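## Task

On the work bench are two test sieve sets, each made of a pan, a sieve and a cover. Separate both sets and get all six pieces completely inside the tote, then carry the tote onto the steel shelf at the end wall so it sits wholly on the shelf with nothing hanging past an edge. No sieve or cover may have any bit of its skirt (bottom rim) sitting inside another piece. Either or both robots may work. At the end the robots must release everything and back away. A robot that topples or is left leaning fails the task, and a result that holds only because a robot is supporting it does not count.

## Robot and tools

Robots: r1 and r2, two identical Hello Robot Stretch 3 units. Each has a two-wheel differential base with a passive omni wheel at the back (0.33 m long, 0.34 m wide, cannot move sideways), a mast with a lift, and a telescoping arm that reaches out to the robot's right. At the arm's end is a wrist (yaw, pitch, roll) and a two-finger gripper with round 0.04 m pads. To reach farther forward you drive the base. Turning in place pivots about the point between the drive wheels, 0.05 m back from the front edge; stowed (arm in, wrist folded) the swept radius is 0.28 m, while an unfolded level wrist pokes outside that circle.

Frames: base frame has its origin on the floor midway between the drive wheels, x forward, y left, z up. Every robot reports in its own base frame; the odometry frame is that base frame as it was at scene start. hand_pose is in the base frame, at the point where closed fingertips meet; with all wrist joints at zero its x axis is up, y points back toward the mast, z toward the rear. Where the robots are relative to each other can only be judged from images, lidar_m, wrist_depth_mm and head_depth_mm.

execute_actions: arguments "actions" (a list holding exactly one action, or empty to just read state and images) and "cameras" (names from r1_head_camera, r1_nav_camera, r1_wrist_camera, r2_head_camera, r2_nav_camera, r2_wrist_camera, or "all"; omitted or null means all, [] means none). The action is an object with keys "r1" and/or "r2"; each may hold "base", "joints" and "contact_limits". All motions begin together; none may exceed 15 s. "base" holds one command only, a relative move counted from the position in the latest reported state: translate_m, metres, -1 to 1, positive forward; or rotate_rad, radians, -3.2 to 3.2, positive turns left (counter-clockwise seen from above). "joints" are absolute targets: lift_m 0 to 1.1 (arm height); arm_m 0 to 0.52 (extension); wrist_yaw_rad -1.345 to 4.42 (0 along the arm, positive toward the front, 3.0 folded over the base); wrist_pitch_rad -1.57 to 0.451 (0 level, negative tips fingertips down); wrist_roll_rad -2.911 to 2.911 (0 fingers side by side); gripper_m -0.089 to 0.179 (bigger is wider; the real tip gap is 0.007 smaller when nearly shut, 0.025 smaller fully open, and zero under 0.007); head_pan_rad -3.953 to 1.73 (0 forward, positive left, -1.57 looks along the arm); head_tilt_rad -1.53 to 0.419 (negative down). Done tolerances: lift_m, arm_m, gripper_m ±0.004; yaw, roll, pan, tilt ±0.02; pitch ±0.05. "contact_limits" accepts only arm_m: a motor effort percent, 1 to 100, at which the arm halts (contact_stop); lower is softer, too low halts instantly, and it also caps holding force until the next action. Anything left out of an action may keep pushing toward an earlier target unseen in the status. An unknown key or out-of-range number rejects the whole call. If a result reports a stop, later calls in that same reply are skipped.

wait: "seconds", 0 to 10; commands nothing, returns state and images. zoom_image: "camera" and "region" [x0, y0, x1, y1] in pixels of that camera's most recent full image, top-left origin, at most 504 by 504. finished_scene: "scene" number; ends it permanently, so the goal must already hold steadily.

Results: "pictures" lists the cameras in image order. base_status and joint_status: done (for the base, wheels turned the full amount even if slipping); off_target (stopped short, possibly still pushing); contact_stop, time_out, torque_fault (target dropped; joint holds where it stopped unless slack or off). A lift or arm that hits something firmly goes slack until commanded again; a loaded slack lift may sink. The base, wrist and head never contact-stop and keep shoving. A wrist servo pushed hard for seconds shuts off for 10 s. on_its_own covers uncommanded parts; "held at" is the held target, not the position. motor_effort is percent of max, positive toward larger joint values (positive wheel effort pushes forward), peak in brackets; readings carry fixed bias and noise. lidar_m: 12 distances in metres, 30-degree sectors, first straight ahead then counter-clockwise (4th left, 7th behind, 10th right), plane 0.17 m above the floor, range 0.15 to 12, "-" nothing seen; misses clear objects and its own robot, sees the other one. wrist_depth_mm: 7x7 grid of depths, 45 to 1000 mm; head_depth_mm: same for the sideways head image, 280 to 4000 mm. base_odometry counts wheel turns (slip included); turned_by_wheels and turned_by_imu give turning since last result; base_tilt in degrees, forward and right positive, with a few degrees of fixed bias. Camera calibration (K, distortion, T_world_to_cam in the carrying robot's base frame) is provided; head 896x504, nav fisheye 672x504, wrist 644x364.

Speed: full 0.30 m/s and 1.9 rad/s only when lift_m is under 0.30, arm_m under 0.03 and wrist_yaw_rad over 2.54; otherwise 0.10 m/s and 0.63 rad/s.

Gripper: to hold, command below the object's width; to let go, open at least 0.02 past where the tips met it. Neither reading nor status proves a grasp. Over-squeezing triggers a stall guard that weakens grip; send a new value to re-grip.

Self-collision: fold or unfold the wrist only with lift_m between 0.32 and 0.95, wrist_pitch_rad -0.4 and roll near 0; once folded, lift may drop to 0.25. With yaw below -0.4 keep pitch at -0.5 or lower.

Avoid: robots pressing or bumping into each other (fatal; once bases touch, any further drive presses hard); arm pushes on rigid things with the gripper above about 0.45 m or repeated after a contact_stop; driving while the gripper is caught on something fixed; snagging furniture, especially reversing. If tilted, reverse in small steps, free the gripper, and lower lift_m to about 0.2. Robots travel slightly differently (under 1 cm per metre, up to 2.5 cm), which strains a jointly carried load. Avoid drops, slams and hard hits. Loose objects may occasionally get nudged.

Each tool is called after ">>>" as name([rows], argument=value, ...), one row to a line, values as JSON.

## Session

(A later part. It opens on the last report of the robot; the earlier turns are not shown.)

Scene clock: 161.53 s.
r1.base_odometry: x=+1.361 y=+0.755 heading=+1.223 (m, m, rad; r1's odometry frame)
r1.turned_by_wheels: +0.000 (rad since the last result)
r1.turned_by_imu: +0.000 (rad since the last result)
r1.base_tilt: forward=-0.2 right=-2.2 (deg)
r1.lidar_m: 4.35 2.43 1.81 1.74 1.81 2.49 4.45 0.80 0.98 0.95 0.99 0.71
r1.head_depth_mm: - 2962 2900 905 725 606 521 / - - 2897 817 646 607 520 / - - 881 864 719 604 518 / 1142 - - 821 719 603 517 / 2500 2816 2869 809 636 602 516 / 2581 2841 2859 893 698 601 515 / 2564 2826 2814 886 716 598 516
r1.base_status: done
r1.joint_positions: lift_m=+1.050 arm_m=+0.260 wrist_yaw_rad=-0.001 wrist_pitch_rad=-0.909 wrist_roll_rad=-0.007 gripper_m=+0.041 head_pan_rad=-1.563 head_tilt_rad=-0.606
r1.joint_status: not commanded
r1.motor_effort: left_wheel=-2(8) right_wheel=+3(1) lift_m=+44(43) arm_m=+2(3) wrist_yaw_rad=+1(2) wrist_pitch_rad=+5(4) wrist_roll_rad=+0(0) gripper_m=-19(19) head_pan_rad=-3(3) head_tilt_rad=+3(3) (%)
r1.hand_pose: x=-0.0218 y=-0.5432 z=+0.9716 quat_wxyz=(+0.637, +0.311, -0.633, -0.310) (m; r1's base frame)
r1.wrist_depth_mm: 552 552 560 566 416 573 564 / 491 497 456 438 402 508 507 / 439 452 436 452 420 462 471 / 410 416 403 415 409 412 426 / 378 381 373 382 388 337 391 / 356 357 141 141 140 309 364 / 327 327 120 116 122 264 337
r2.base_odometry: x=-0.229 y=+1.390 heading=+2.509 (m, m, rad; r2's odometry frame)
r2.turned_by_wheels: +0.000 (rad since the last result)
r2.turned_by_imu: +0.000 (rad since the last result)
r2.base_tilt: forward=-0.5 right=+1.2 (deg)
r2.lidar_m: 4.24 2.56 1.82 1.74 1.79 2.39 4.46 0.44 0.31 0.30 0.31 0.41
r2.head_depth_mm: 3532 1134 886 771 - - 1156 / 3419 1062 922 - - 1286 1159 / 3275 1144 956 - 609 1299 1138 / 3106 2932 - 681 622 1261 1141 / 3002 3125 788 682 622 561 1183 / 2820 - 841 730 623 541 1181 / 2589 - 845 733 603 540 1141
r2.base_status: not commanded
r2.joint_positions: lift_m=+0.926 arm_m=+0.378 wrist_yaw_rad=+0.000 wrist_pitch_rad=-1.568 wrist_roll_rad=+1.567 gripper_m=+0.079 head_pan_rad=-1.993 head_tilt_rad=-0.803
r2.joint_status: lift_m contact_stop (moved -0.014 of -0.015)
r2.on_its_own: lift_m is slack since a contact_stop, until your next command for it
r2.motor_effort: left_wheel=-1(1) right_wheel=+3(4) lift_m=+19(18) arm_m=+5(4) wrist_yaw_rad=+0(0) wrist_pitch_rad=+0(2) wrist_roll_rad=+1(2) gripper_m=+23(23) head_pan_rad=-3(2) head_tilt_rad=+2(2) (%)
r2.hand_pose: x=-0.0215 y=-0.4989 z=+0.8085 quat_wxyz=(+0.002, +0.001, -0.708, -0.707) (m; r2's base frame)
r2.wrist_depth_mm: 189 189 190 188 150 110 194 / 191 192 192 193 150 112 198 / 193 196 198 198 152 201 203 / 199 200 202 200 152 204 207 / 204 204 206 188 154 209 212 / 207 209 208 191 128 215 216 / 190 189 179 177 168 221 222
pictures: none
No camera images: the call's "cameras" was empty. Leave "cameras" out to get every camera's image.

>>> execute_actions([
  {"r2":{"joints":{"gripper_m":0.0,"lift_m":0.93}},"r1":{"joints":{"lift_m":0.88}}},
], cameras=["r1_head_camera","r1_wrist_camera"])

>>> execute_actions([
  {"r2":{"joints":{"lift_m":1.03}},"r1":{"joints":{"gripper_m":0.105}}},
], cameras=["r1_head_camera","r1_wrist_camera"])

Scene clock: 164.67 s.
r1.base_odometry: x=+1.361 y=+0.755 heading=+1.223 (m, m, rad; r1's odometry frame)
r1.turned_by_wheels: +0.000 (rad since the last result)
r1.turned_by_imu: -0.001 (rad since the last result)
r1.base_tilt: forward=-0.2 right=-2.2 (deg)
r1.lidar_m: 4.34 2.42 1.80 1.74 1.80 2.49 4.43 0.80 0.98 0.95 0.99 0.71
r1.head_depth_mm: 2647 2929 2924 958 - 593 510 / 2612 2889 3028 - 649 604 520 / 2629 692 776 - 628 605 520 / 1136 2748 2111 - 609 604 518 / 2531 2875 2845 832 619 601 516 / 2621 2836 2838 895 699 600 516 / 2559 2818 2831 894 718 599 515
r1.base_status: not commanded
r1.joint_positions: lift_m=+0.880 arm_m=+0.260 wrist_yaw_rad=-0.001 wrist_pitch_rad=-0.909 wrist_roll_rad=-0.007 gripper_m=+0.041 head_pan_rad=-1.563 head_tilt_rad=-0.606
r1.joint_status: all done
r1.motor_effort: left_wheel=-1(1) right_wheel=+3(2) lift_m=+33(33) arm_m=+2(2) wrist_yaw_rad=+2(1) wrist_pitch_rad=+5(5) wrist_roll_rad=+0(0) gripper_m=-19(19) head_pan_rad=-2(1) head_tilt_rad=+3(2) (%)
r1.hand_pose: x=-0.0218 y=-0.5431 z=+0.8019 quat_wxyz=(+0.637, +0.311, -0.633, -0.310) (m; r1's base frame)
r1.wrist_depth_mm: 298 174 287 304 290 268 185 / 268 158 263 270 273 264 181 / 236 156 241 247 248 243 182 / 127 155 224 224 227 228 181 / 118 148 207 207 211 209 182 / 113 141 141 141 140 195 182 / 114 168 120 117 121 182 177
r2.base_odometry: x=-0.229 y=+1.390 heading=+2.509 (m, m, rad; r2's odometry frame)
r2.turned_by_wheels: +0.000 (rad since the last result)
r2.turned_by_imu: +0.001 (rad since the last result)
r2.base_tilt: forward=-0.5 right=+1.0 (deg)
r2.lidar_m: 4.26 2.56 1.83 1.74 1.79 2.39 4.44 0.44 0.31 0.30 0.31 0.41
r2.head_depth_mm: 3545 1141 891 769 - - 1165 / 3460 1056 921 - - 1288 1157 / 3259 1149 954 - 609 1307 1140 / 3083 2961 - 680 623 1261 1134 / 2972 3069 788 682 624 560 1179 / 2822 - 846 734 625 541 1176 / 2641 - 836 730 601 541 1128
r2.base_status: not commanded
r2.joint_positions: lift_m=+0.930 arm_m=+0.378 wrist_yaw_rad=+0.000 wrist_pitch_rad=-1.567 wrist_roll_rad=+1.567 gripper_m=+0.000 head_pan_rad=-1.993 head_tilt_rad=-0.803
r2.joint_status: all done
r2.motor_effort: left_wheel=-1(1) right_wheel=+2(3) lift_m=+27(29) arm_m=+5(5) wrist_yaw_rad=+0(1) wrist_pitch_rad=-1(2) wrist_roll_rad=+2(1) gripper_m=-3(79) head_pan_rad=-3(2) head_tilt_rad=+2(1) (%)
r2.hand_pose: x=-0.0215 y=-0.4994 z=+0.8119 quat_wxyz=(+0.002, +0.001, -0.708, -0.706) (m; r2's base frame)
r2.wrist_depth_mm: 188 189 191 193 149 112 197 / 193 193 194 195 150 198 200 / 198 198 199 200 152 203 206 / 201 203 203 202 153 208 209 / 206 207 207 189 154 213 215 / 211 211 211 - 136 216 219 / 191 189 189 178 137 221 224
pictures: r1_head_camera (sideways: a quarter turn clockwise sets it upright), r1_wrist_camera
camera_calibration (this result's frames):
r1_head_camera: T_world_to_cam=[[0.00815593, 0.581877, -0.813236, 1.08384], [0.999313, -0.0341447, -0.0144087, 0.0183875], [-0.0361518, -0.81256, -0.581756, 0.709469], [0, 0, 0, 1]] pos_world=[-0.00156605, -0.053547, 1.29442]
r1_wrist_camera: T_world_to_cam=[[-0.999468, 0.00331596, 0.0324387, -0.0512523], [-0.0126527, 0.877432, -0.479534, 0.900135], [-0.0300529, -0.479689, -0.876924, 0.602361], [0, 0, 0, 1]] pos_world=[-0.0217332, -0.500691, 0.961533]
Images, in order (width x height): r1_head_camera 896x504, r1_wrist_camera 644x364.

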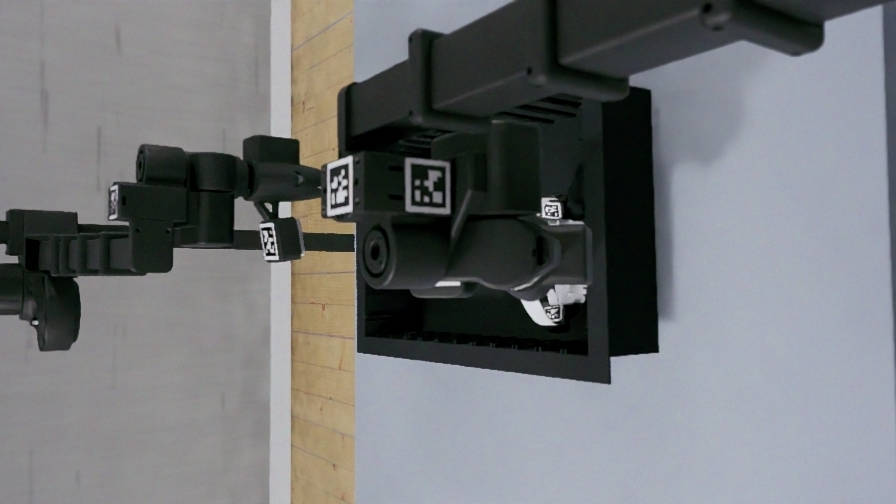

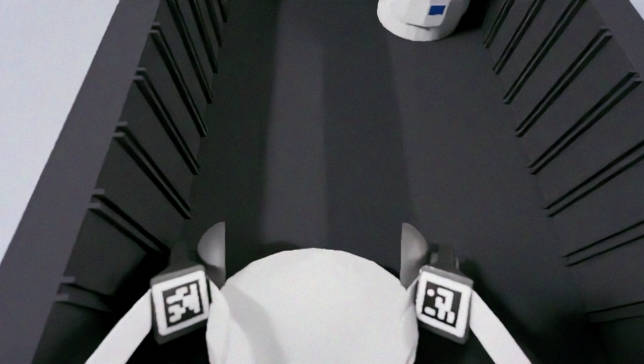

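Scene clock: 166.40 s.
r1.base_odometry: x=+1.361 y=+0.755 heading=+1.223 (m, m, rad; r1's odometry frame)
r1.turned_by_wheels: +0.000 (rad since the last result)
r1.turned_by_imu: +0.000 (rad since the last result)
r1.base_tilt: forward=-0.2 right=-2.1 (deg)
r1.lidar_m: 4.35 2.43 1.80 1.74 1.81 2.48 4.45 0.80 0.99 0.95 0.98 0.71
r1.head_depth_mm: 2610 2931 2887 959 - 590 510 / 2632 2912 3044 - 647 606 520 / 622 719 3018 - 627 603 518 / 648 2810 2847 - 610 602 518 / 2577 2836 2851 837 618 601 516 / 2589 2831 2845 894 700 600 516 / 2544 2815 2812 887 716 601 516
r1.base_status: not commanded
r1.joint_positions: lift_m=+0.880 arm_m=+0.260 wrist_yaw_rad=-0.001 wrist_pitch_rad=-0.909 wrist_roll_rad=-0.007 gripper_m=+0.105 head_pan_rad=-1.563 head_tilt_rad=-0.606
r1.joint_status: all done
r1.motor_effort: left_wheel=-2(1) right_wheel=+1(3) lift_m=+33(32) arm_m=+2(2) wrist_yaw_rad=+2(2) wrist_pitch_rad=+5(5) wrist_roll_rad=+0(0) gripper_m=+0(83) head_pan_rad=-2(3) head_tilt_rad=+3(2) (%)
r1.hand_pose: x=-0.0218 y=-0.5431 z=+0.8019 quat_wxyz=(+0.637, +0.311, -0.633, -0.310) (m; r1's base frame)
r1.wrist_depth_mm: 295 175 289 300 293 265 185 / 270 159 264 272 273 263 182 / 236 156 241 247 249 245 182 / 127 156 223 226 227 229 182 / 118 148 207 208 209 210 182 / 114 135 190 171 194 196 182 / 113 168 164 160 178 180 178
r2.base_odometry: x=-0.229 y=+1.390 heading=+2.509 (m, m, rad; r2's odometry frame)
r2.turned_by_wheels: +0.000 (rad since the last result)
r2.turned_by_imu: +0.000 (rad since the last result)
r2.base_tilt: forward=-0.5 right=+1.0 (deg)
r2.lidar_m: 4.25 2.55 1.82 1.74 1.80 2.39 4.47 0.44 0.31 0.30 0.31 0.41
r2.head_depth_mm: - - - 712 663 1286 1179 / - - - 729 634 1328 1158 / - - 894 734 622 1306 1138 / - 1064 894 680 622 1259 1141 / - 2819 817 682 623 561 1181 / 2893 2817 844 732 622 541 1180 / 2778 853 845 696 602 543 1130
r2.base_status: not commanded
r2.joint_positions: lift_m=+1.030 arm_m=+0.378 wrist_yaw_rad=+0.000 wrist_pitch_rad=-1.567 wrist_roll_rad=+1.567 gripper_m=+0.000 head_pan_rad=-1.993 head_tilt_rad=-0.803
r2.joint_status: all done
r2.motor_effort: left_wheel=-1(1) right_wheel=+2(1) lift_m=+27(28) arm_m=+5(5) wrist_yaw_rad=-1(1) wrist_pitch_rad=-1(1) wrist_roll_rad=+1(2) gripper_m=-2(3) head_pan_rad=-2(2) head_tilt_rad=+2(2) (%)
r2.hand_pose: x=-0.0215 y=-0.4994 z=+0.9119 quat_wxyz=(+0.002, +0.001, -0.708, -0.706) (m; r2's base frame)
r2.wrist_depth_mm: 281 283 284 286 249 290 - / 291 291 292 291 251 301 - / 294 293 297 300 256 305 - / 300 305 304 291 259 308 - / 307 311 311 291 313 318 - / 260 258 258 - 321 324 - / 327 325 328 328 331 331 -
pictures: r1_head_camera (sideways: a quarter turn clockwise sets it upright), r1_wrist_camera
camera_calibration (this result's frames):
r1_head_camera: T_world_to_cam=[[0.008156, 0.581877, -0.813236, 1.08384], [0.999313, -0.0341448, -0.0144087, 0.0183875], [-0.0361519, -0.81256, -0.581756, 0.709469], [0, 0, 0, 1]] pos_world=[-0.00156605, -0.053547, 1.29442]
r1_wrist_camera: T_world_to_cam=[[-0.999468, 0.00332226, 0.0324384, -0.0512493], [-0.0126531, 0.877334, -0.479713, 0.900287], [-0.030053, -0.479869, -0.876825, 0.602184], [0, 0, 0, 1]] pos_world=[-0.0217332, -0.500713, 0.961552]
Images, in order (width x height): r1_head_camera 896x504, r1_wrist_camera 644x364.

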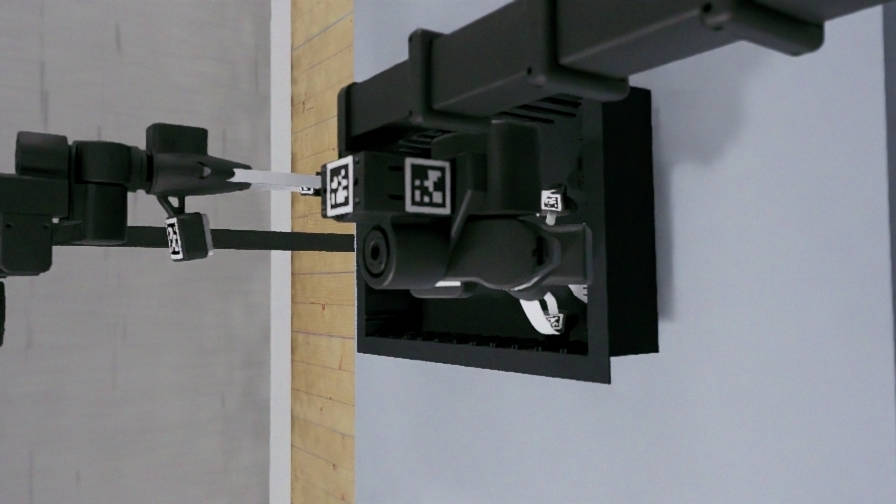

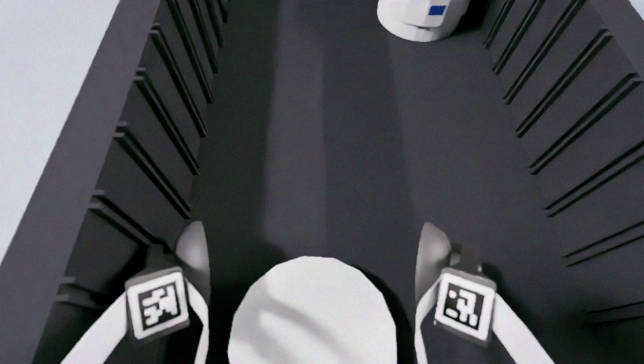

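>>> execute_actions([
  {"r2":{"joints":{"arm_m":0.2,"lift_m":1.04,"head_pan_rad":-1.57}},"r1":{"joints":{"lift_m":1.0}}},
], cameras=[])

>>> execute_actions([
  {"r2":{"base":{"translate_m":0.395},"joints":{"lift_m":0.97}},"r1":{"base":{"translate_m":0.523},"joints":{"arm_m":0.045,"gripper_m":0.13,"head_tilt_rad":-0.9}}},
], cameras=["r2_wrist_camera","r1_wrist_camera"])

>>> execute_actions([
  {"r1":{"joints":{"lift_m":0.8,"wrist_pitch_rad":0.0}}},
], cameras=["r1_head_camera","r1_wrist_camera"])

Scene clock: 169.93 s.
r1.base_odometry: x=+1.361 y=+0.755 heading=+1.223 (m, m, rad; r1's odometry frame)
r1.turned_by_wheels: +0.000 (rad since the last result)
r1.turned_by_imu: -0.001 (rad since the last result)
r1.base_tilt: forward=+0.0 right=-2.2 (deg)
r1.lidar_m: 4.35 2.43 1.80 1.74 1.81 2.50 4.45 0.80 0.98 0.95 0.99 0.71
r1.head_depth_mm: 2685 - 2783 908 728 607 522 / 2617 - 1104 821 645 605 520 / 778 - - 871 719 604 519 / 2585 - - 836 688 602 517 / 2570 2861 2876 824 634 602 517 / 2578 2843 2868 895 697 599 517 / 2639 2818 2862 889 716 598 515
r1.base_status: not commanded
r1.joint_positions: lift_m=+1.000 arm_m=+0.260 wrist_yaw_rad=-0.001 wrist_pitch_rad=-0.909 wrist_roll_rad=-0.007 gripper_m=+0.105 head_pan_rad=-1.563 head_tilt_rad=-0.606
r1.joint_status: all done
r1.motor_effort: left_wheel=-1(2) right_wheel=+3(2) lift_m=+43(46) arm_m=+2(3) wrist_yaw_rad=+2(2) wrist_pitch_rad=+5(5) wrist_roll_rad=+0(0) gripper_m=+1(0) head_pan_rad=-2(2) head_tilt_rad=+2(2) (%)
r1.hand_pose: x=-0.0218 y=-0.5431 z=+0.9215 quat_wxyz=(+0.637, +0.311, -0.633, -0.310) (m; r1's base frame)
r1.wrist_depth_mm: 472 483 378 374 375 492 492 / 427 427 413 426 404 430 444 / 391 391 370 392 385 328 405 / 359 357 324 360 360 287 370 / 330 329 321 336 335 268 341 / 304 311 304 309 310 244 316 / 285 207 281 268 286 270 287
r2.base_odometry: x=-0.229 y=+1.390 heading=+2.509 (m, m, rad; r2's odometry frame)
r2.turned_by_wheels: +0.000 (rad since the last result)
r2.turned_by_imu: +0.001 (rad since the last result)
r2.base_tilt: forward=-0.5 right=+1.1 (deg)
r2.lidar_m: 4.25 2.55 1.82 1.74 1.80 2.39 4.45 0.44 0.31 0.30 0.31 0.41
r2.head_depth_mm: 2726 1054 849 651 619 561 1174 / - 1040 812 730 620 559 1172 / - - - 728 614 561 1180 / 2762 2949 - 691 608 551 1178 / 2763 2837 879 699 623 551 1183 / 2737 2835 897 733 624 550 1178 / 2747 2843 898 737 625 552 1183
r2.base_status: not commanded
r2.joint_positions: lift_m=+1.040 arm_m=+0.200 wrist_yaw_rad=+0.000 wrist_pitch_rad=-1.567 wrist_roll_rad=+1.567 gripper_m=+0.000 head_pan_rad=-1.577 head_tilt_rad=-0.803
r2.joint_status: all done
r2.motor_effort: left_wheel=-1(1) right_wheel=+1(2) lift_m=+27(27) arm_m=-3(5) wrist_yaw_rad=+0(0) wrist_pitch_rad=-1(1) wrist_roll_rad=+2(1) gripper_m=-2(3) head_pan_rad=+2(22) head_tilt_rad=+2(2) (%)
r2.hand_pose: x=-0.0215 y=-0.3219 z=+0.9219 quat_wxyz=(+0.002, +0.001, -0.708, -0.706) (m; r2's base frame)
r2.wrist_depth_mm: 291 271 297 299 - - - / 302 284 304 304 - - - / 303 282 311 311 - - - / 313 283 315 318 - - - / 315 286 325 321 - - - / 243 237 329 - - - - / 336 338 335 342 - - -
pictures: none
No camera images: the call's "cameras" was empty. Leave "cameras" out to get every camera's image.

Scene clock: 176.10 s.
r1.base_odometry: x=+1.539 y=+1.247 heading=+1.223 (m, m, rad; r1's odometry frame)
r1.turned_by_wheels: +0.000 (rad since the last result)
r1.turned_by_imu: -0.003 (rad since the last result)
r1.base_tilt: forward=-0.3 right=-2.2 (deg)
r1.lidar_m: 3.81 2.45 1.77 1.74 1.81 2.48 1.30 1.31 0.99 0.95 0.32 3.98
r1.head_depth_mm: - - - - 573 1272 1149 / 2753 - - - 575 1269 1139 / 2747 - - - 565 1262 1139 / 2758 - - - 558 1259 1143 / 2677 915 737 638 569 1259 1140 / 2692 895 751 646 569 855 1113 / 2649 2188 1711 646 567 1223 1124
r1.base_status: done
r1.joint_positions: lift_m=+1.000 arm_m=+0.045 wrist_yaw_rad=-0.001 wrist_pitch_rad=-0.909 wrist_roll_rad=-0.007 gripper_m=+0.130 head_pan_rad=-1.563 head_tilt_rad=-0.889
r1.joint_status: all done
r1.motor_effort: left_wheel=-1(3) right_wheel=+1(6) lift_m=+43(43) arm_m=-2(3) wrist_yaw_rad=+2(1) wrist_pitch_rad=+5(5) wrist_roll_rad=+0(0) gripper_m=+0(81) head_pan_rad=-2(2) head_tilt_rad=-6(28) (%)
r1.hand_pose: x=-0.0218 y=-0.3286 z=+0.9215 quat_wxyz=(+0.637, +0.311, -0.633, -0.310) (m; r1's base frame)
r1.wrist_depth_mm: - - 485 481 496 495 487 / - - 440 441 444 445 451 / - 405 396 398 401 402 407 / - 363 362 283 361 369 368 / - 335 328 325 338 336 339 / - - 308 312 311 317 319 / 944 282 289 289 293 289 294
r2.base_odometry: x=-0.548 y=+1.624 heading=+2.509 (m, m, rad; r2's odometry frame)
r2.turned_by_wheels: +0.000 (rad since the last result)
r2.turned_by_imu: +0.003 (rad since the last result)
r2.base_tilt: forward=-0.5 right=+1.0 (deg)
r2.lidar_m: 3.85 2.57 1.84 1.75 1.80 2.42 1.23 0.42 0.30 0.28 0.29 4.07
r2.head_depth_mm: 2711 - 860 713 620 548 1176 / - - - 697 621 550 1175 / 2689 - - 715 620 548 1181 / 2735 2854 922 699 621 540 1176 / 2742 2869 897 733 622 541 1178 / 2731 2856 896 737 624 541 1181 / 2693 2870 901 737 623 542 758
r2.base_status: done
r2.joint_positions: lift_m=+0.970 arm_m=+0.200 wrist_yaw_rad=+0.000 wrist_pitch_rad=-1.567 wrist_roll_rad=+1.567 gripper_m=+0.000 head_pan_rad=-1.577 head_tilt_rad=-0.803
r2.joint_status: all done
r2.motor_effort: left_wheel=-1(3) right_wheel=+2(6) lift_m=+11(22) arm_m=-4(4) wrist_yaw_rad=+0(0) wrist_pitch_rad=-1(1) wrist_roll_rad=+2(1) gripper_m=-2(2) head_pan_rad=+2(2) head_tilt_rad=+2(1) (%)
r2.hand_pose: x=-0.0215 y=-0.3219 z=+0.8528 quat_wxyz=(+0.002, +0.001, -0.708, -0.706) (m; r2's base frame)
r2.wrist_depth_mm: 229 230 233 232 979 978 967 / 235 237 238 240 241 979 992 / 241 242 242 243 246 - - / 247 246 247 247 250 - - / 250 250 253 251 - - - / 256 256 259 - - - - / 263 262 265 266 - - -
pictures: r1_wrist_camera, r2_wrist_camera
camera_calibration (this result's frames):
r1_wrist_camera: T_world_to_cam=[[-0.999468, 0.00331945, 0.0324385, -0.055844], [-0.0126556, 0.877334, -0.479713, 0.769497], [-0.0300517, -0.479869, -0.876825, 0.810035], [0, 0, 0, 1]] pos_world=[-0.0217329, -0.28621, 1.08121]
r2_wrist_camera: T_world_to_cam=[[-0.0175067, 0.999691, 0.0176431, 0.301127], [0.992329, 0.0152126, 0.122684, -0.0352907], [0.122378, 0.0196556, -0.992289, 1.02312], [0, 0, 0, 1]] pos_world=[-0.0849153, -0.320607, 1.01425]
Images, in order (width x height): r1_wrist_camera 644x364, r2_wrist_camera 644x364.

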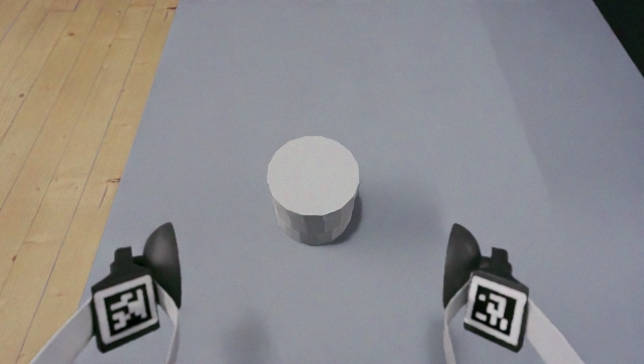

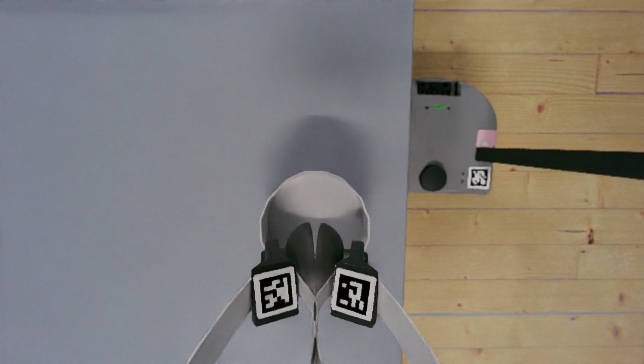

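Scene clock: 178.77 s.
r1.base_odometry: x=+1.539 y=+1.247 heading=+1.223 (m, m, rad; r1's odometry frame)
r1.turned_by_wheels: +0.000 (rad since the last result)
r1.turned_by_imu: -0.001 (rad since the last result)
r1.base_tilt: forward=+0.0 right=-2.3 (deg)
r1.lidar_m: 3.82 2.45 1.77 1.74 1.81 2.48 1.30 1.32 0.99 0.95 0.32 3.96
r1.head_depth_mm: 2681 920 768 663 - - - / 2704 922 766 659 - - 1140 / 2692 907 781 669 - 1201 1136 / 2690 903 759 - - 1215 1143 / 2655 901 773 650 571 1249 1128 / 2657 894 753 649 571 856 1110 / 2644 2180 1720 646 567 1229 1124
r1.base_status: not commanded
r1.joint_positions: lift_m=+0.800 arm_m=+0.045 wrist_yaw_rad=-0.001 wrist_pitch_rad=-0.023 wrist_roll_rad=-0.007 gripper_m=+0.130 head_pan_rad=-1.563 head_tilt_rad=-0.889
r1.joint_status: all done
r1.motor_effort: left_wheel=-2(2) right_wheel=+2(1) lift_m=+32(35) arm_m=-2(2) wrist_yaw_rad=+2(2) wrist_pitch_rad=+13(13) wrist_roll_rad=+0(0) gripper_m=+0(1) head_pan_rad=-3(3) head_tilt_rad=-6(6) (%)
r1.hand_pose: x=-0.0218 y=-0.4458 z=+0.9090 quat_wxyz=(+0.710, +0.008, -0.704, -0.009) (m; r1's base frame)
r1.wrist_depth_mm: - - - - - - - / - - - - - - - / - - - - - - - / - - - - - - - / - - 637 643 655 660 515 / - - 441 448 446 479 455 / - 321 339 338 340 320 343
r2.base_odometry: x=-0.548 y=+1.624 heading=+2.509 (m, m, rad; r2's odometry frame)
r2.turned_by_wheels: +0.000 (rad since the last result)
r2.turned_by_imu: +0.001 (rad since the last result)
r2.base_tilt: forward=-0.5 right=+1.2 (deg)
r2.lidar_m: 3.87 2.57 1.83 1.75 1.81 2.42 1.23 0.42 0.30 0.29 0.29 4.06
r2.head_depth_mm: 2732 - 864 714 621 549 1176 / - - - 694 620 549 1178 / 2692 - - 715 622 547 1179 / 2734 2836 927 698 621 541 1174 / 2714 2836 893 734 623 540 1177 / 2718 2815 895 736 625 540 1182 / 2721 2849 903 734 622 543 758
r2.base_status: not commanded
r2.joint_positions: lift_m=+0.970 arm_m=+0.200 wrist_yaw_rad=+0.000 wrist_pitch_rad=-1.567 wrist_roll_rad=+1.567 gripper_m=+0.000 head_pan_rad=-1.577 head_tilt_rad=-0.803
r2.joint_status: not commanded
r2.motor_effort: left_wheel=-1(1) right_wheel=+2(2) lift_m=+11(11) arm_m=-4(3) wrist_yaw_rad=+0(1) wrist_pitch_rad=-1(1) wrist_roll_rad=+2(2) gripper_m=-2(3) head_pan_rad=+2(2) head_tilt_rad=+2(2) (%)
r2.hand_pose: x=-0.0215 y=-0.3219 z=+0.8528 quat_wxyz=(+0.002, +0.001, -0.708, -0.706) (m; r2's base frame)
r2.wrist_depth_mm: 230 232 233 232 975 984 993 / 236 237 237 237 241 976 - / 240 242 240 244 244 - - / 246 245 247 248 250 - - / 250 251 251 250 - - - / 255 257 256 - - - - / 261 264 265 266 - - -
pictures: r1_head_camera (sideways: a quarter turn clockwise sets it upright), r1_wrist_camera
camera_calibration (this result's frames):
r1_head_camera: T_world_to_cam=[[0.00659799, 0.785798, -0.618448, 0.829991], [0.999267, -0.0285051, -0.0255577, 0.0328951], [-0.0377121, -0.617826, -0.78541, 0.97436], [0, 0, 0, 1]] pos_world=[-0.00160211, -0.049282, 1.27942]
r1_wrist_camera: T_world_to_cam=[[-0.999451, 0.0270505, 0.0191533, -0.0323807], [-0.0138837, 0.183057, -0.983004, 1.01419], [-0.0300969, -0.98273, -0.182581, -0.112484], [0, 0, 0, 1]] pos_world=[-0.0216676, -0.29532, 0.977038]
Images, in order (width x height): r1_head_camera 896x504, r1_wrist_camera 644x364.

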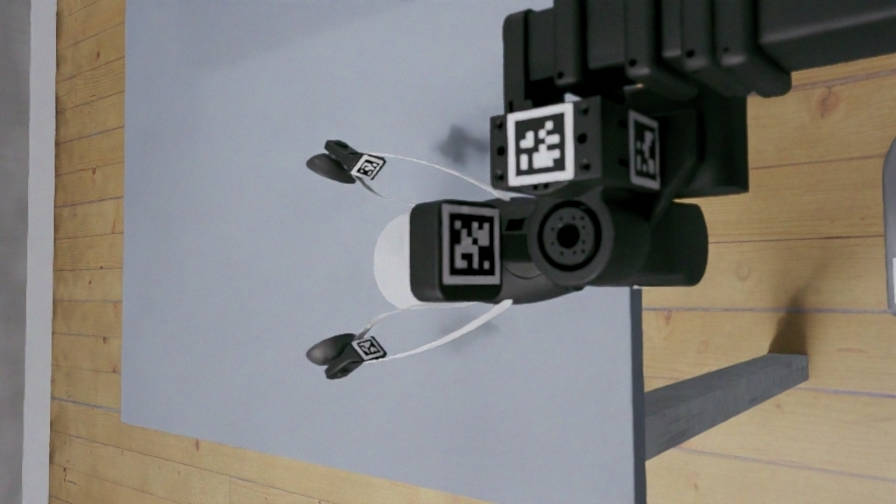

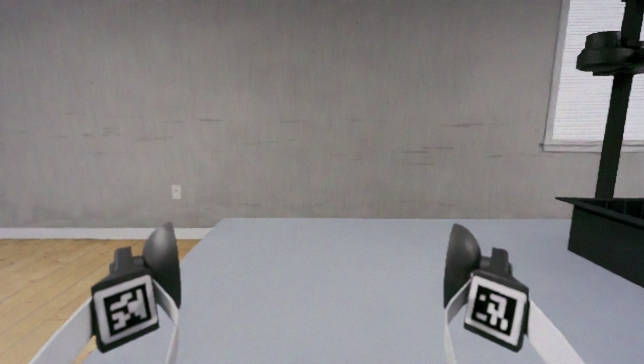

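>>> execute_actions([
  {"r2":{"joints":{"lift_m":0.912}},"r1":{"joints":{"lift_m":0.733,"arm_m":0.05}}},
], cameras=["r1_wrist_camera","r2_wrist_camera"])

>>> execute_actions([
  {"r2":{"joints":{"gripper_m":0.08}},"r1":{"joints":{"gripper_m":0.04}}},
], cameras=["r1_wrist_camera","r1_head_camera"])

>>> execute_actions([
  {"r2":{"joints":{"lift_m":1.07,"head_pan_rad":-2.3,"head_tilt_rad":-0.5}},"r1":{"joints":{"lift_m":0.765}}},
], cameras=["r1_wrist_camera","r2_head_camera","r2_wrist_camera"])

Scene clock: 181.13 s.
r1.base_odometry: x=+1.539 y=+1.247 heading=+1.223 (m, m, rad; r1's odometry frame)
r1.turned_by_wheels: +0.000 (rad since the last result)
r1.turned_by_imu: -0.001 (rad since the last result)
r1.base_tilt: forward=-0.1 right=-2.2 (deg)
r1.lidar_m: 3.82 2.45 1.77 1.74 1.80 2.48 1.30 1.32 0.99 0.95 0.32 3.98
r1.head_depth_mm: 2717 920 769 661 588 - - / 2712 917 767 660 600 - 1131 / 2668 909 763 646 597 - 1142 / 2654 904 758 585 - 1205 1143 / 2678 896 757 638 566 1257 1134 / 2669 897 749 647 569 855 1115 / 2655 2191 1718 644 568 1219 1127
r1.base_status: not commanded
r1.joint_positions: lift_m=+0.733 arm_m=+0.050 wrist_yaw_rad=-0.001 wrist_pitch_rad=-0.022 wrist_roll_rad=-0.007 gripper_m=+0.130 head_pan_rad=-1.563 head_tilt_rad=-0.889
r1.joint_status: all done
r1.motor_effort: left_wheel=-1(2) right_wheel=+2(1) lift_m=+32(31) arm_m=+3(3) wrist_yaw_rad=+1(2) wrist_pitch_rad=+12(12) wrist_roll_rad=+0(0) gripper_m=+1(0) head_pan_rad=-3(2) head_tilt_rad=-6(6) (%)
r1.hand_pose: x=-0.0218 y=-0.4504 z=+0.8422 quat_wxyz=(+0.710, +0.008, -0.704, -0.008) (m; r1's base frame)
r1.wrist_depth_mm: - - - - - - - / - - - - - - - / - - - - - - - / - - - - - - 535 / - - 444 443 449 458 458 / - - 289 156 300 332 313 / 244 221 131 119 214 220 237
r2.base_odometry: x=-0.548 y=+1.624 heading=+2.509 (m, m, rad; r2's odometry frame)
r2.turned_by_wheels: +0.000 (rad since the last result)
r2.turned_by_imu: +0.000 (rad since the last result)
r2.base_tilt: forward=-0.5 right=+1.0 (deg)
r2.lidar_m: 3.87 2.57 1.83 1.75 1.81 2.41 1.23 0.42 0.30 0.29 0.29 4.07
r2.head_depth_mm: 2804 3002 - 731 620 549 1172 / 2797 2982 - - 614 549 1180 / 2768 2961 - - 614 547 1176 / 2778 2951 892 - 616 539 1178 / 2724 2854 896 736 622 540 1177 / 2770 2853 901 736 623 540 1181 / 2680 2847 899 737 624 543 758
r2.base_status: not commanded
r2.joint_positions: lift_m=+0.912 arm_m=+0.200 wrist_yaw_rad=+0.000 wrist_pitch_rad=-1.567 wrist_roll_rad=+1.567 gripper_m=+0.000 head_pan_rad=-1.577 head_tilt_rad=-0.803
r2.joint_status: all done
r2.motor_effort: left_wheel=-1(1) right_wheel=+2(2) lift_m=+11(10) arm_m=-4(4) wrist_yaw_rad=+0(0) wrist_pitch_rad=-2(1) wrist_roll_rad=+1(2) gripper_m=-3(2) head_pan_rad=+2(2) head_tilt_rad=+2(2) (%)
r2.hand_pose: x=-0.0215 y=-0.3219 z=+0.7948 quat_wxyz=(+0.002, +0.001, -0.708, -0.706) (m; r2's base frame)
r2.wrist_depth_mm: 176 176 177 179 179 933 925 / 181 180 181 182 183 974 942 / 184 184 185 186 186 964 951 / 187 188 191 189 190 955 985 / 191 193 192 191 196 999 - / 196 197 196 - 200 - - / 199 200 202 203 204 - -
pictures: r1_wrist_camera, r2_wrist_camera
camera_calibration (this result's frames):
r1_wrist_camera: T_world_to_cam=[[-0.999451, 0.0270655, 0.0191322, -0.0309544], [-0.0138846, 0.182258, -0.983153, 0.949126], [-0.0300965, -0.982878, -0.181782, -0.129862], [0, 0, 0, 1]] pos_world=[-0.0216676, -0.299787, 0.910122]
r2_wrist_camera: T_world_to_cam=[[-0.0175065, 0.999691, 0.0176431, 0.302148], [0.992329, 0.0152123, 0.122684, -0.0281757], [0.122378, 0.0196555, -0.992289, 0.965572], [0, 0, 0, 1]] pos_world=[-0.0849153, -0.320605, 0.956252]
Images, in order (width x height): r1_wrist_camera 644x364, r2_wrist_camera 644x364.

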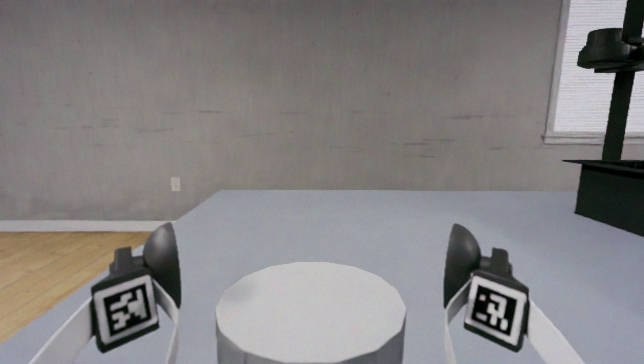

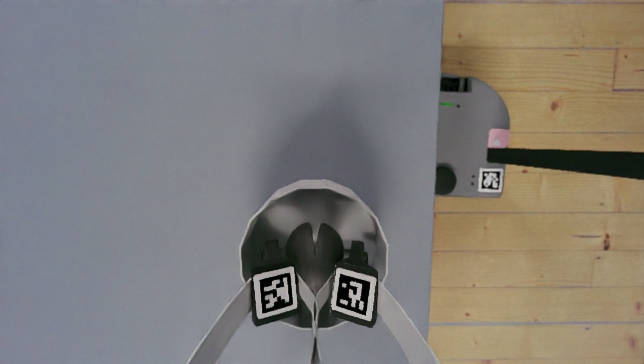

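Scene clock: 182.53 s.
r1.base_odometry: x=+1.539 y=+1.247 heading=+1.223 (m, m, rad; r1's odometry frame)
r1.turned_by_wheels: +0.000 (rad since the last result)
r1.turned_by_imu: +0.000 (rad since the last result)
r1.base_tilt: forward=+0.0 right=-2.3 (deg)
r1.lidar_m: 3.81 2.45 1.76 1.74 1.81 2.48 1.31 1.32 0.99 0.95 0.32 3.98
r1.head_depth_mm: 2704 917 770 661 590 - - / 2703 909 765 659 599 - 1124 / 2671 909 763 649 600 - 1141 / 2668 907 757 584 - 1206 1140 / 2672 898 758 637 571 1254 1137 / 2661 893 750 648 569 856 1112 / 2649 2185 1715 645 567 1222 1129
r1.base_status: not commanded
r1.joint_positions: lift_m=+0.733 arm_m=+0.050 wrist_yaw_rad=-0.001 wrist_pitch_rad=-0.016 wrist_roll_rad=-0.007 gripper_m=+0.041 head_pan_rad=-1.563 head_tilt_rad=-0.889
r1.joint_status: all done
r1.motor_effort: left_wheel=-2(2) right_wheel=+2(2) lift_m=+32(32) arm_m=+2(2) wrist_yaw_rad=+2(2) wrist_pitch_rad=+9(12) wrist_roll_rad=+0(0) gripper_m=-19(96) head_pan_rad=-2(2) head_tilt_rad=-7(6) (%)
r1.hand_pose: x=-0.0217 y=-0.4506 z=+0.8436 quat_wxyz=(+0.710, +0.006, -0.704, -0.006) (m; r1's base frame)
r1.wrist_depth_mm: - - - - - - - / - - - - - - - / - - - - - - - / - - - - - - 542 / - - 450 456 510 460 471 / - 309 160 160 237 317 316 / 239 224 129 121 135 239 241
r2.base_odometry: x=-0.548 y=+1.624 heading=+2.509 (m, m, rad; r2's odometry frame)
r2.turned_by_wheels: +0.000 (rad since the last result)
r2.turned_by_imu: +0.000 (rad since the last result)
r2.base_tilt: forward=-0.5 right=+1.0 (deg)
r2.lidar_m: 3.87 2.57 1.83 1.75 1.80 2.42 1.23 0.42 0.30 0.28 0.29 4.06
r2.head_depth_mm: 2782 2977 - 732 620 549 1177 / 2781 3008 - - 613 548 1177 / 2792 2979 - - 625 545 1184 / 2773 2959 896 - 615 540 1176 / 2771 2852 892 734 624 539 1181 / 2760 2824 897 734 622 539 1179 / 2692 2831 898 738 623 541 761
r2.base_status: not commanded
r2.joint_positions: lift_m=+0.912 arm_m=+0.200 wrist_yaw_rad=+0.000 wrist_pitch_rad=-1.567 wrist_roll_rad=+1.567 gripper_m=+0.079 head_pan_rad=-1.577 head_tilt_rad=-0.803
r2.joint_status: all done
r2.motor_effort: left_wheel=-1(0) right_wheel=+2(2) lift_m=+11(11) arm_m=-4(3) wrist_yaw_rad=+0(1) wrist_pitch_rad=-1(1) wrist_roll_rad=+2(1) gripper_m=+23(92) head_pan_rad=+2(2) head_tilt_rad=+2(1) (%)
r2.hand_pose: x=-0.0215 y=-0.3219 z=+0.7948 quat_wxyz=(+0.002, +0.001, -0.708, -0.706) (m; r2's base frame)
r2.wrist_depth_mm: 176 177 178 178 180 910 930 / 180 182 181 182 181 939 940 / 183 183 186 185 187 983 958 / 189 188 189 189 190 955 971 / 192 191 192 191 194 - 975 / 195 196 196 195 200 - - / 201 201 203 204 204 - -
pictures: r1_head_camera (sideways: a quarter turn clockwise sets it upright), r1_wrist_camera
camera_calibration (this result's frames):
r1_head_camera: T_world_to_cam=[[0.00659809, 0.785798, -0.618448, 0.829991], [0.999267, -0.0285052, -0.0255576, 0.0328951], [-0.0377121, -0.617826, -0.78541, 0.97436], [0, 0, 0, 1]] pos_world=[-0.00160212, -0.049282, 1.27942]
r1_wrist_camera: T_world_to_cam=[[-0.999455, 0.0270157, 0.0189877, -0.0308372], [-0.0139186, 0.176778, -0.984152, 0.948937], [-0.0299442, -0.98388, -0.176305, -0.134865], [0, 0, 0, 1]] pos_world=[-0.021651, -0.299609, 0.910707]
Images, in order (width x height): r1_head_camera 896x504, r1_wrist_camera 644x364.

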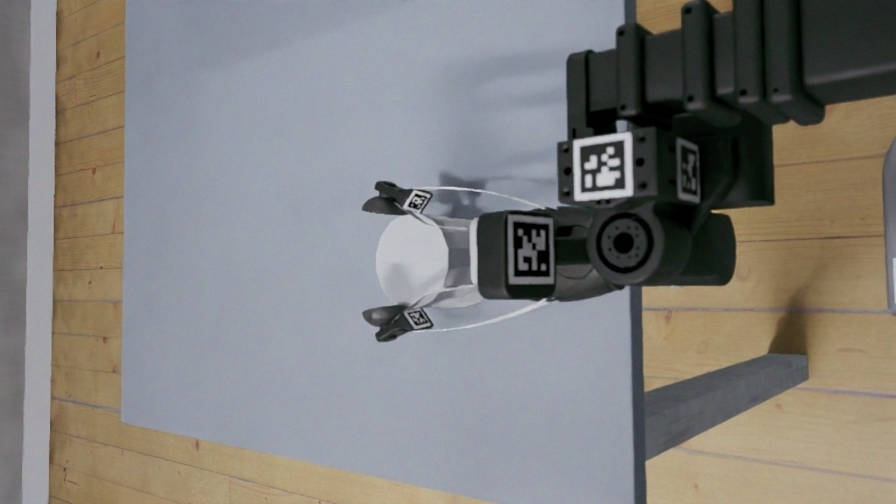

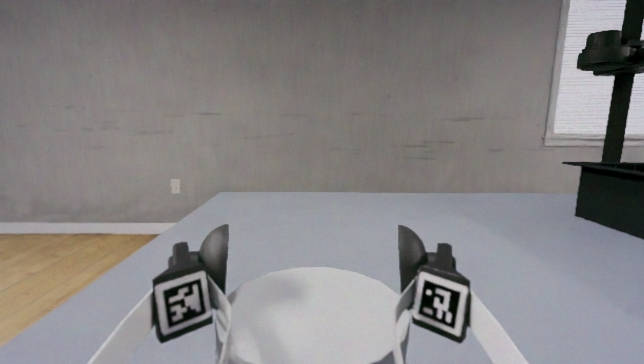

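Scene clock: 184.80 s.
r1.base_odometry: x=+1.539 y=+1.247 heading=+1.223 (m, m, rad; r1's odometry frame)
r1.turned_by_wheels: +0.000 (rad since the last result)
r1.turned_by_imu: -0.001 (rad since the last result)
r1.base_tilt: forward=-0.1 right=-2.2 (deg)
r1.lidar_m: 3.82 2.46 1.76 1.74 1.81 2.48 1.31 1.32 0.99 0.95 0.32 3.98
r1.head_depth_mm: 2707 917 768 660 602 - - / 2712 913 766 657 - - 1130 / 2686 909 780 656 - - 1135 / 2673 905 760 550 - 1227 1142 / 2642 901 772 649 570 1249 1130 / 2646 895 753 648 569 856 1115 / 2627 2173 1720 645 566 1229 1124
r1.base_status: not commanded
r1.joint_positions: lift_m=+0.765 arm_m=+0.050 wrist_yaw_rad=-0.001 wrist_pitch_rad=-0.022 wrist_roll_rad=-0.007 gripper_m=+0.041 head_pan_rad=-1.563 head_tilt_rad=-0.889
r1.joint_status: all done
r1.motor_effort: left_wheel=-2(2) right_wheel=+1(2) lift_m=+43(44) arm_m=+2(2) wrist_yaw_rad=+2(1) wrist_pitch_rad=+12(12) wrist_roll_rad=+0(0) gripper_m=-18(18) head_pan_rad=-3(1) head_tilt_rad=-7(6) (%)
r1.hand_pose: x=-0.0217 y=-0.4504 z=+0.8739 quat_wxyz=(+0.710, +0.008, -0.704, -0.008) (m; r1's base frame)
r1.wrist_depth_mm: - - - - - - - / - - - - - - - / - - - - - - - / - - - - - - - / - - 543 542 597 546 491 / - - 158 158 159 383 381 / - 269 131 125 137 286 288
r2.base_odometry: x=-0.548 y=+1.624 heading=+2.509 (m, m, rad; r2's odometry frame)
r2.turned_by_wheels: +0.000 (rad since the last result)
r2.turned_by_imu: +0.000 (rad since the last result)
r2.base_tilt: forward=-0.6 right=+1.1 (deg)
r2.lidar_m: 3.86 2.57 1.83 1.75 1.80 2.42 1.23 0.42 0.30 0.28 0.29 4.05
r2.head_depth_mm: - - - - 780 1494 1271 / - - - - 808 690 1326 / - - - - 787 667 603 / 3661 - - 980 761 670 560 / 1420 - - - 760 673 561 / 3013 - - 997 814 673 562 / 2871 - 3312 1035 847 678 564
r2.base_status: not commanded
r2.joint_positions: lift_m=+1.070 arm_m=+0.200 wrist_yaw_rad=+0.000 wrist_pitch_rad=-1.567 wrist_roll_rad=+1.567 gripper_m=+0.079 head_pan_rad=-2.293 head_tilt_rad=-0.507
r2.joint_status: all done
r2.motor_effort: left_wheel=-1(1) right_wheel=+2(2) lift_m=+28(28) arm_m=-3(3) wrist_yaw_rad=+0(1) wrist_pitch_rad=-1(1) wrist_roll_rad=+2(1) gripper_m=+24(22) head_pan_rad=-2(28) head_tilt_rad=+4(29) (%)
r2.hand_pose: x=-0.0215 y=-0.3219 z=+0.9519 quat_wxyz=(+0.002, +0.001, -0.708, -0.706) (m; r2's base frame)
r2.wrist_depth_mm: 324 326 326 324 - - - / 333 330 333 333 - - - / 334 339 337 341 - - - / 347 343 345 348 - - - / 348 352 354 190 - - - / 361 364 357 194 - - - / 366 369 375 375 - - -
pictures: r1_wrist_camera, r2_head_camera (sideways: a quarter turn clockwise sets it upright), r2_wrist_camera
camera_calibration (this result's frames):
r1_wrist_camera: T_world_to_cam=[[-0.999455, 0.0269218, 0.0191199, -0.0315754], [-0.0139128, 0.181794, -0.983238, 0.980214], [-0.0299464, -0.982968, -0.18132, -0.124583], [0, 0, 0, 1]] pos_world=[-0.0216515, -0.299808, 0.941798]
r2_head_camera: T_world_to_cam=[[0.297191, 0.344703, -0.890425, 1.17447], [0.743099, -0.669091, -0.0110008, 0.0116561], [-0.599568, -0.658405, -0.454997, 0.550533], [0, 0, 0, 1]] pos_world=[-0.0276222, -0.0345712, 1.2964]
r2_wrist_camera: T_world_to_cam=[[-0.0175061, 0.999691, 0.0176354, 0.299386], [0.992329, 0.015213, 0.122684, -0.0474424], [0.122378, 0.0196478, -0.992289, 1.1214], [0, 0, 0, 1]] pos_world=[-0.0849153, -0.320605, 1.1133]
Images, in order (width x height): r1_wrist_camera 644x364, r2_head_camera 896x504, r2_wrist_camera 644x364.

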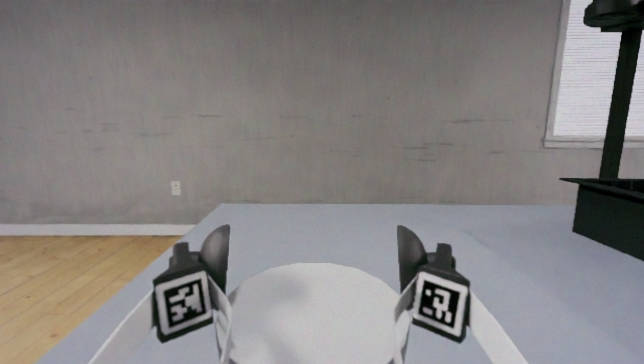

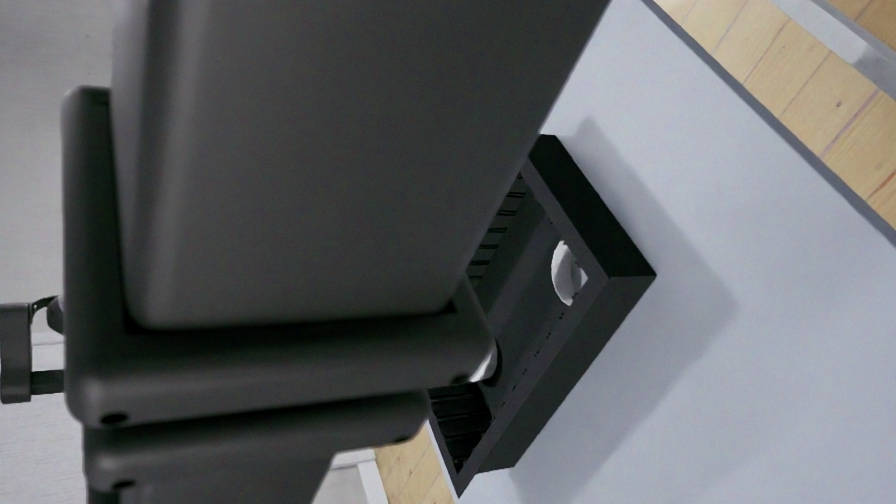

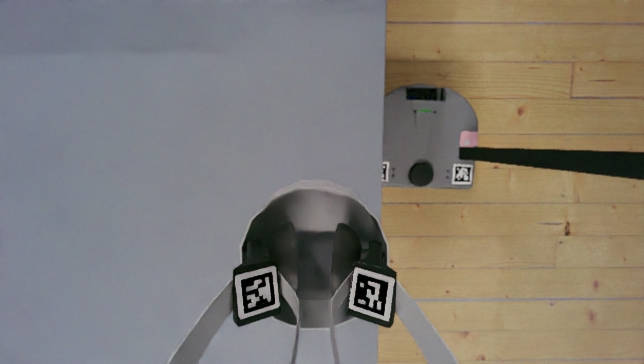

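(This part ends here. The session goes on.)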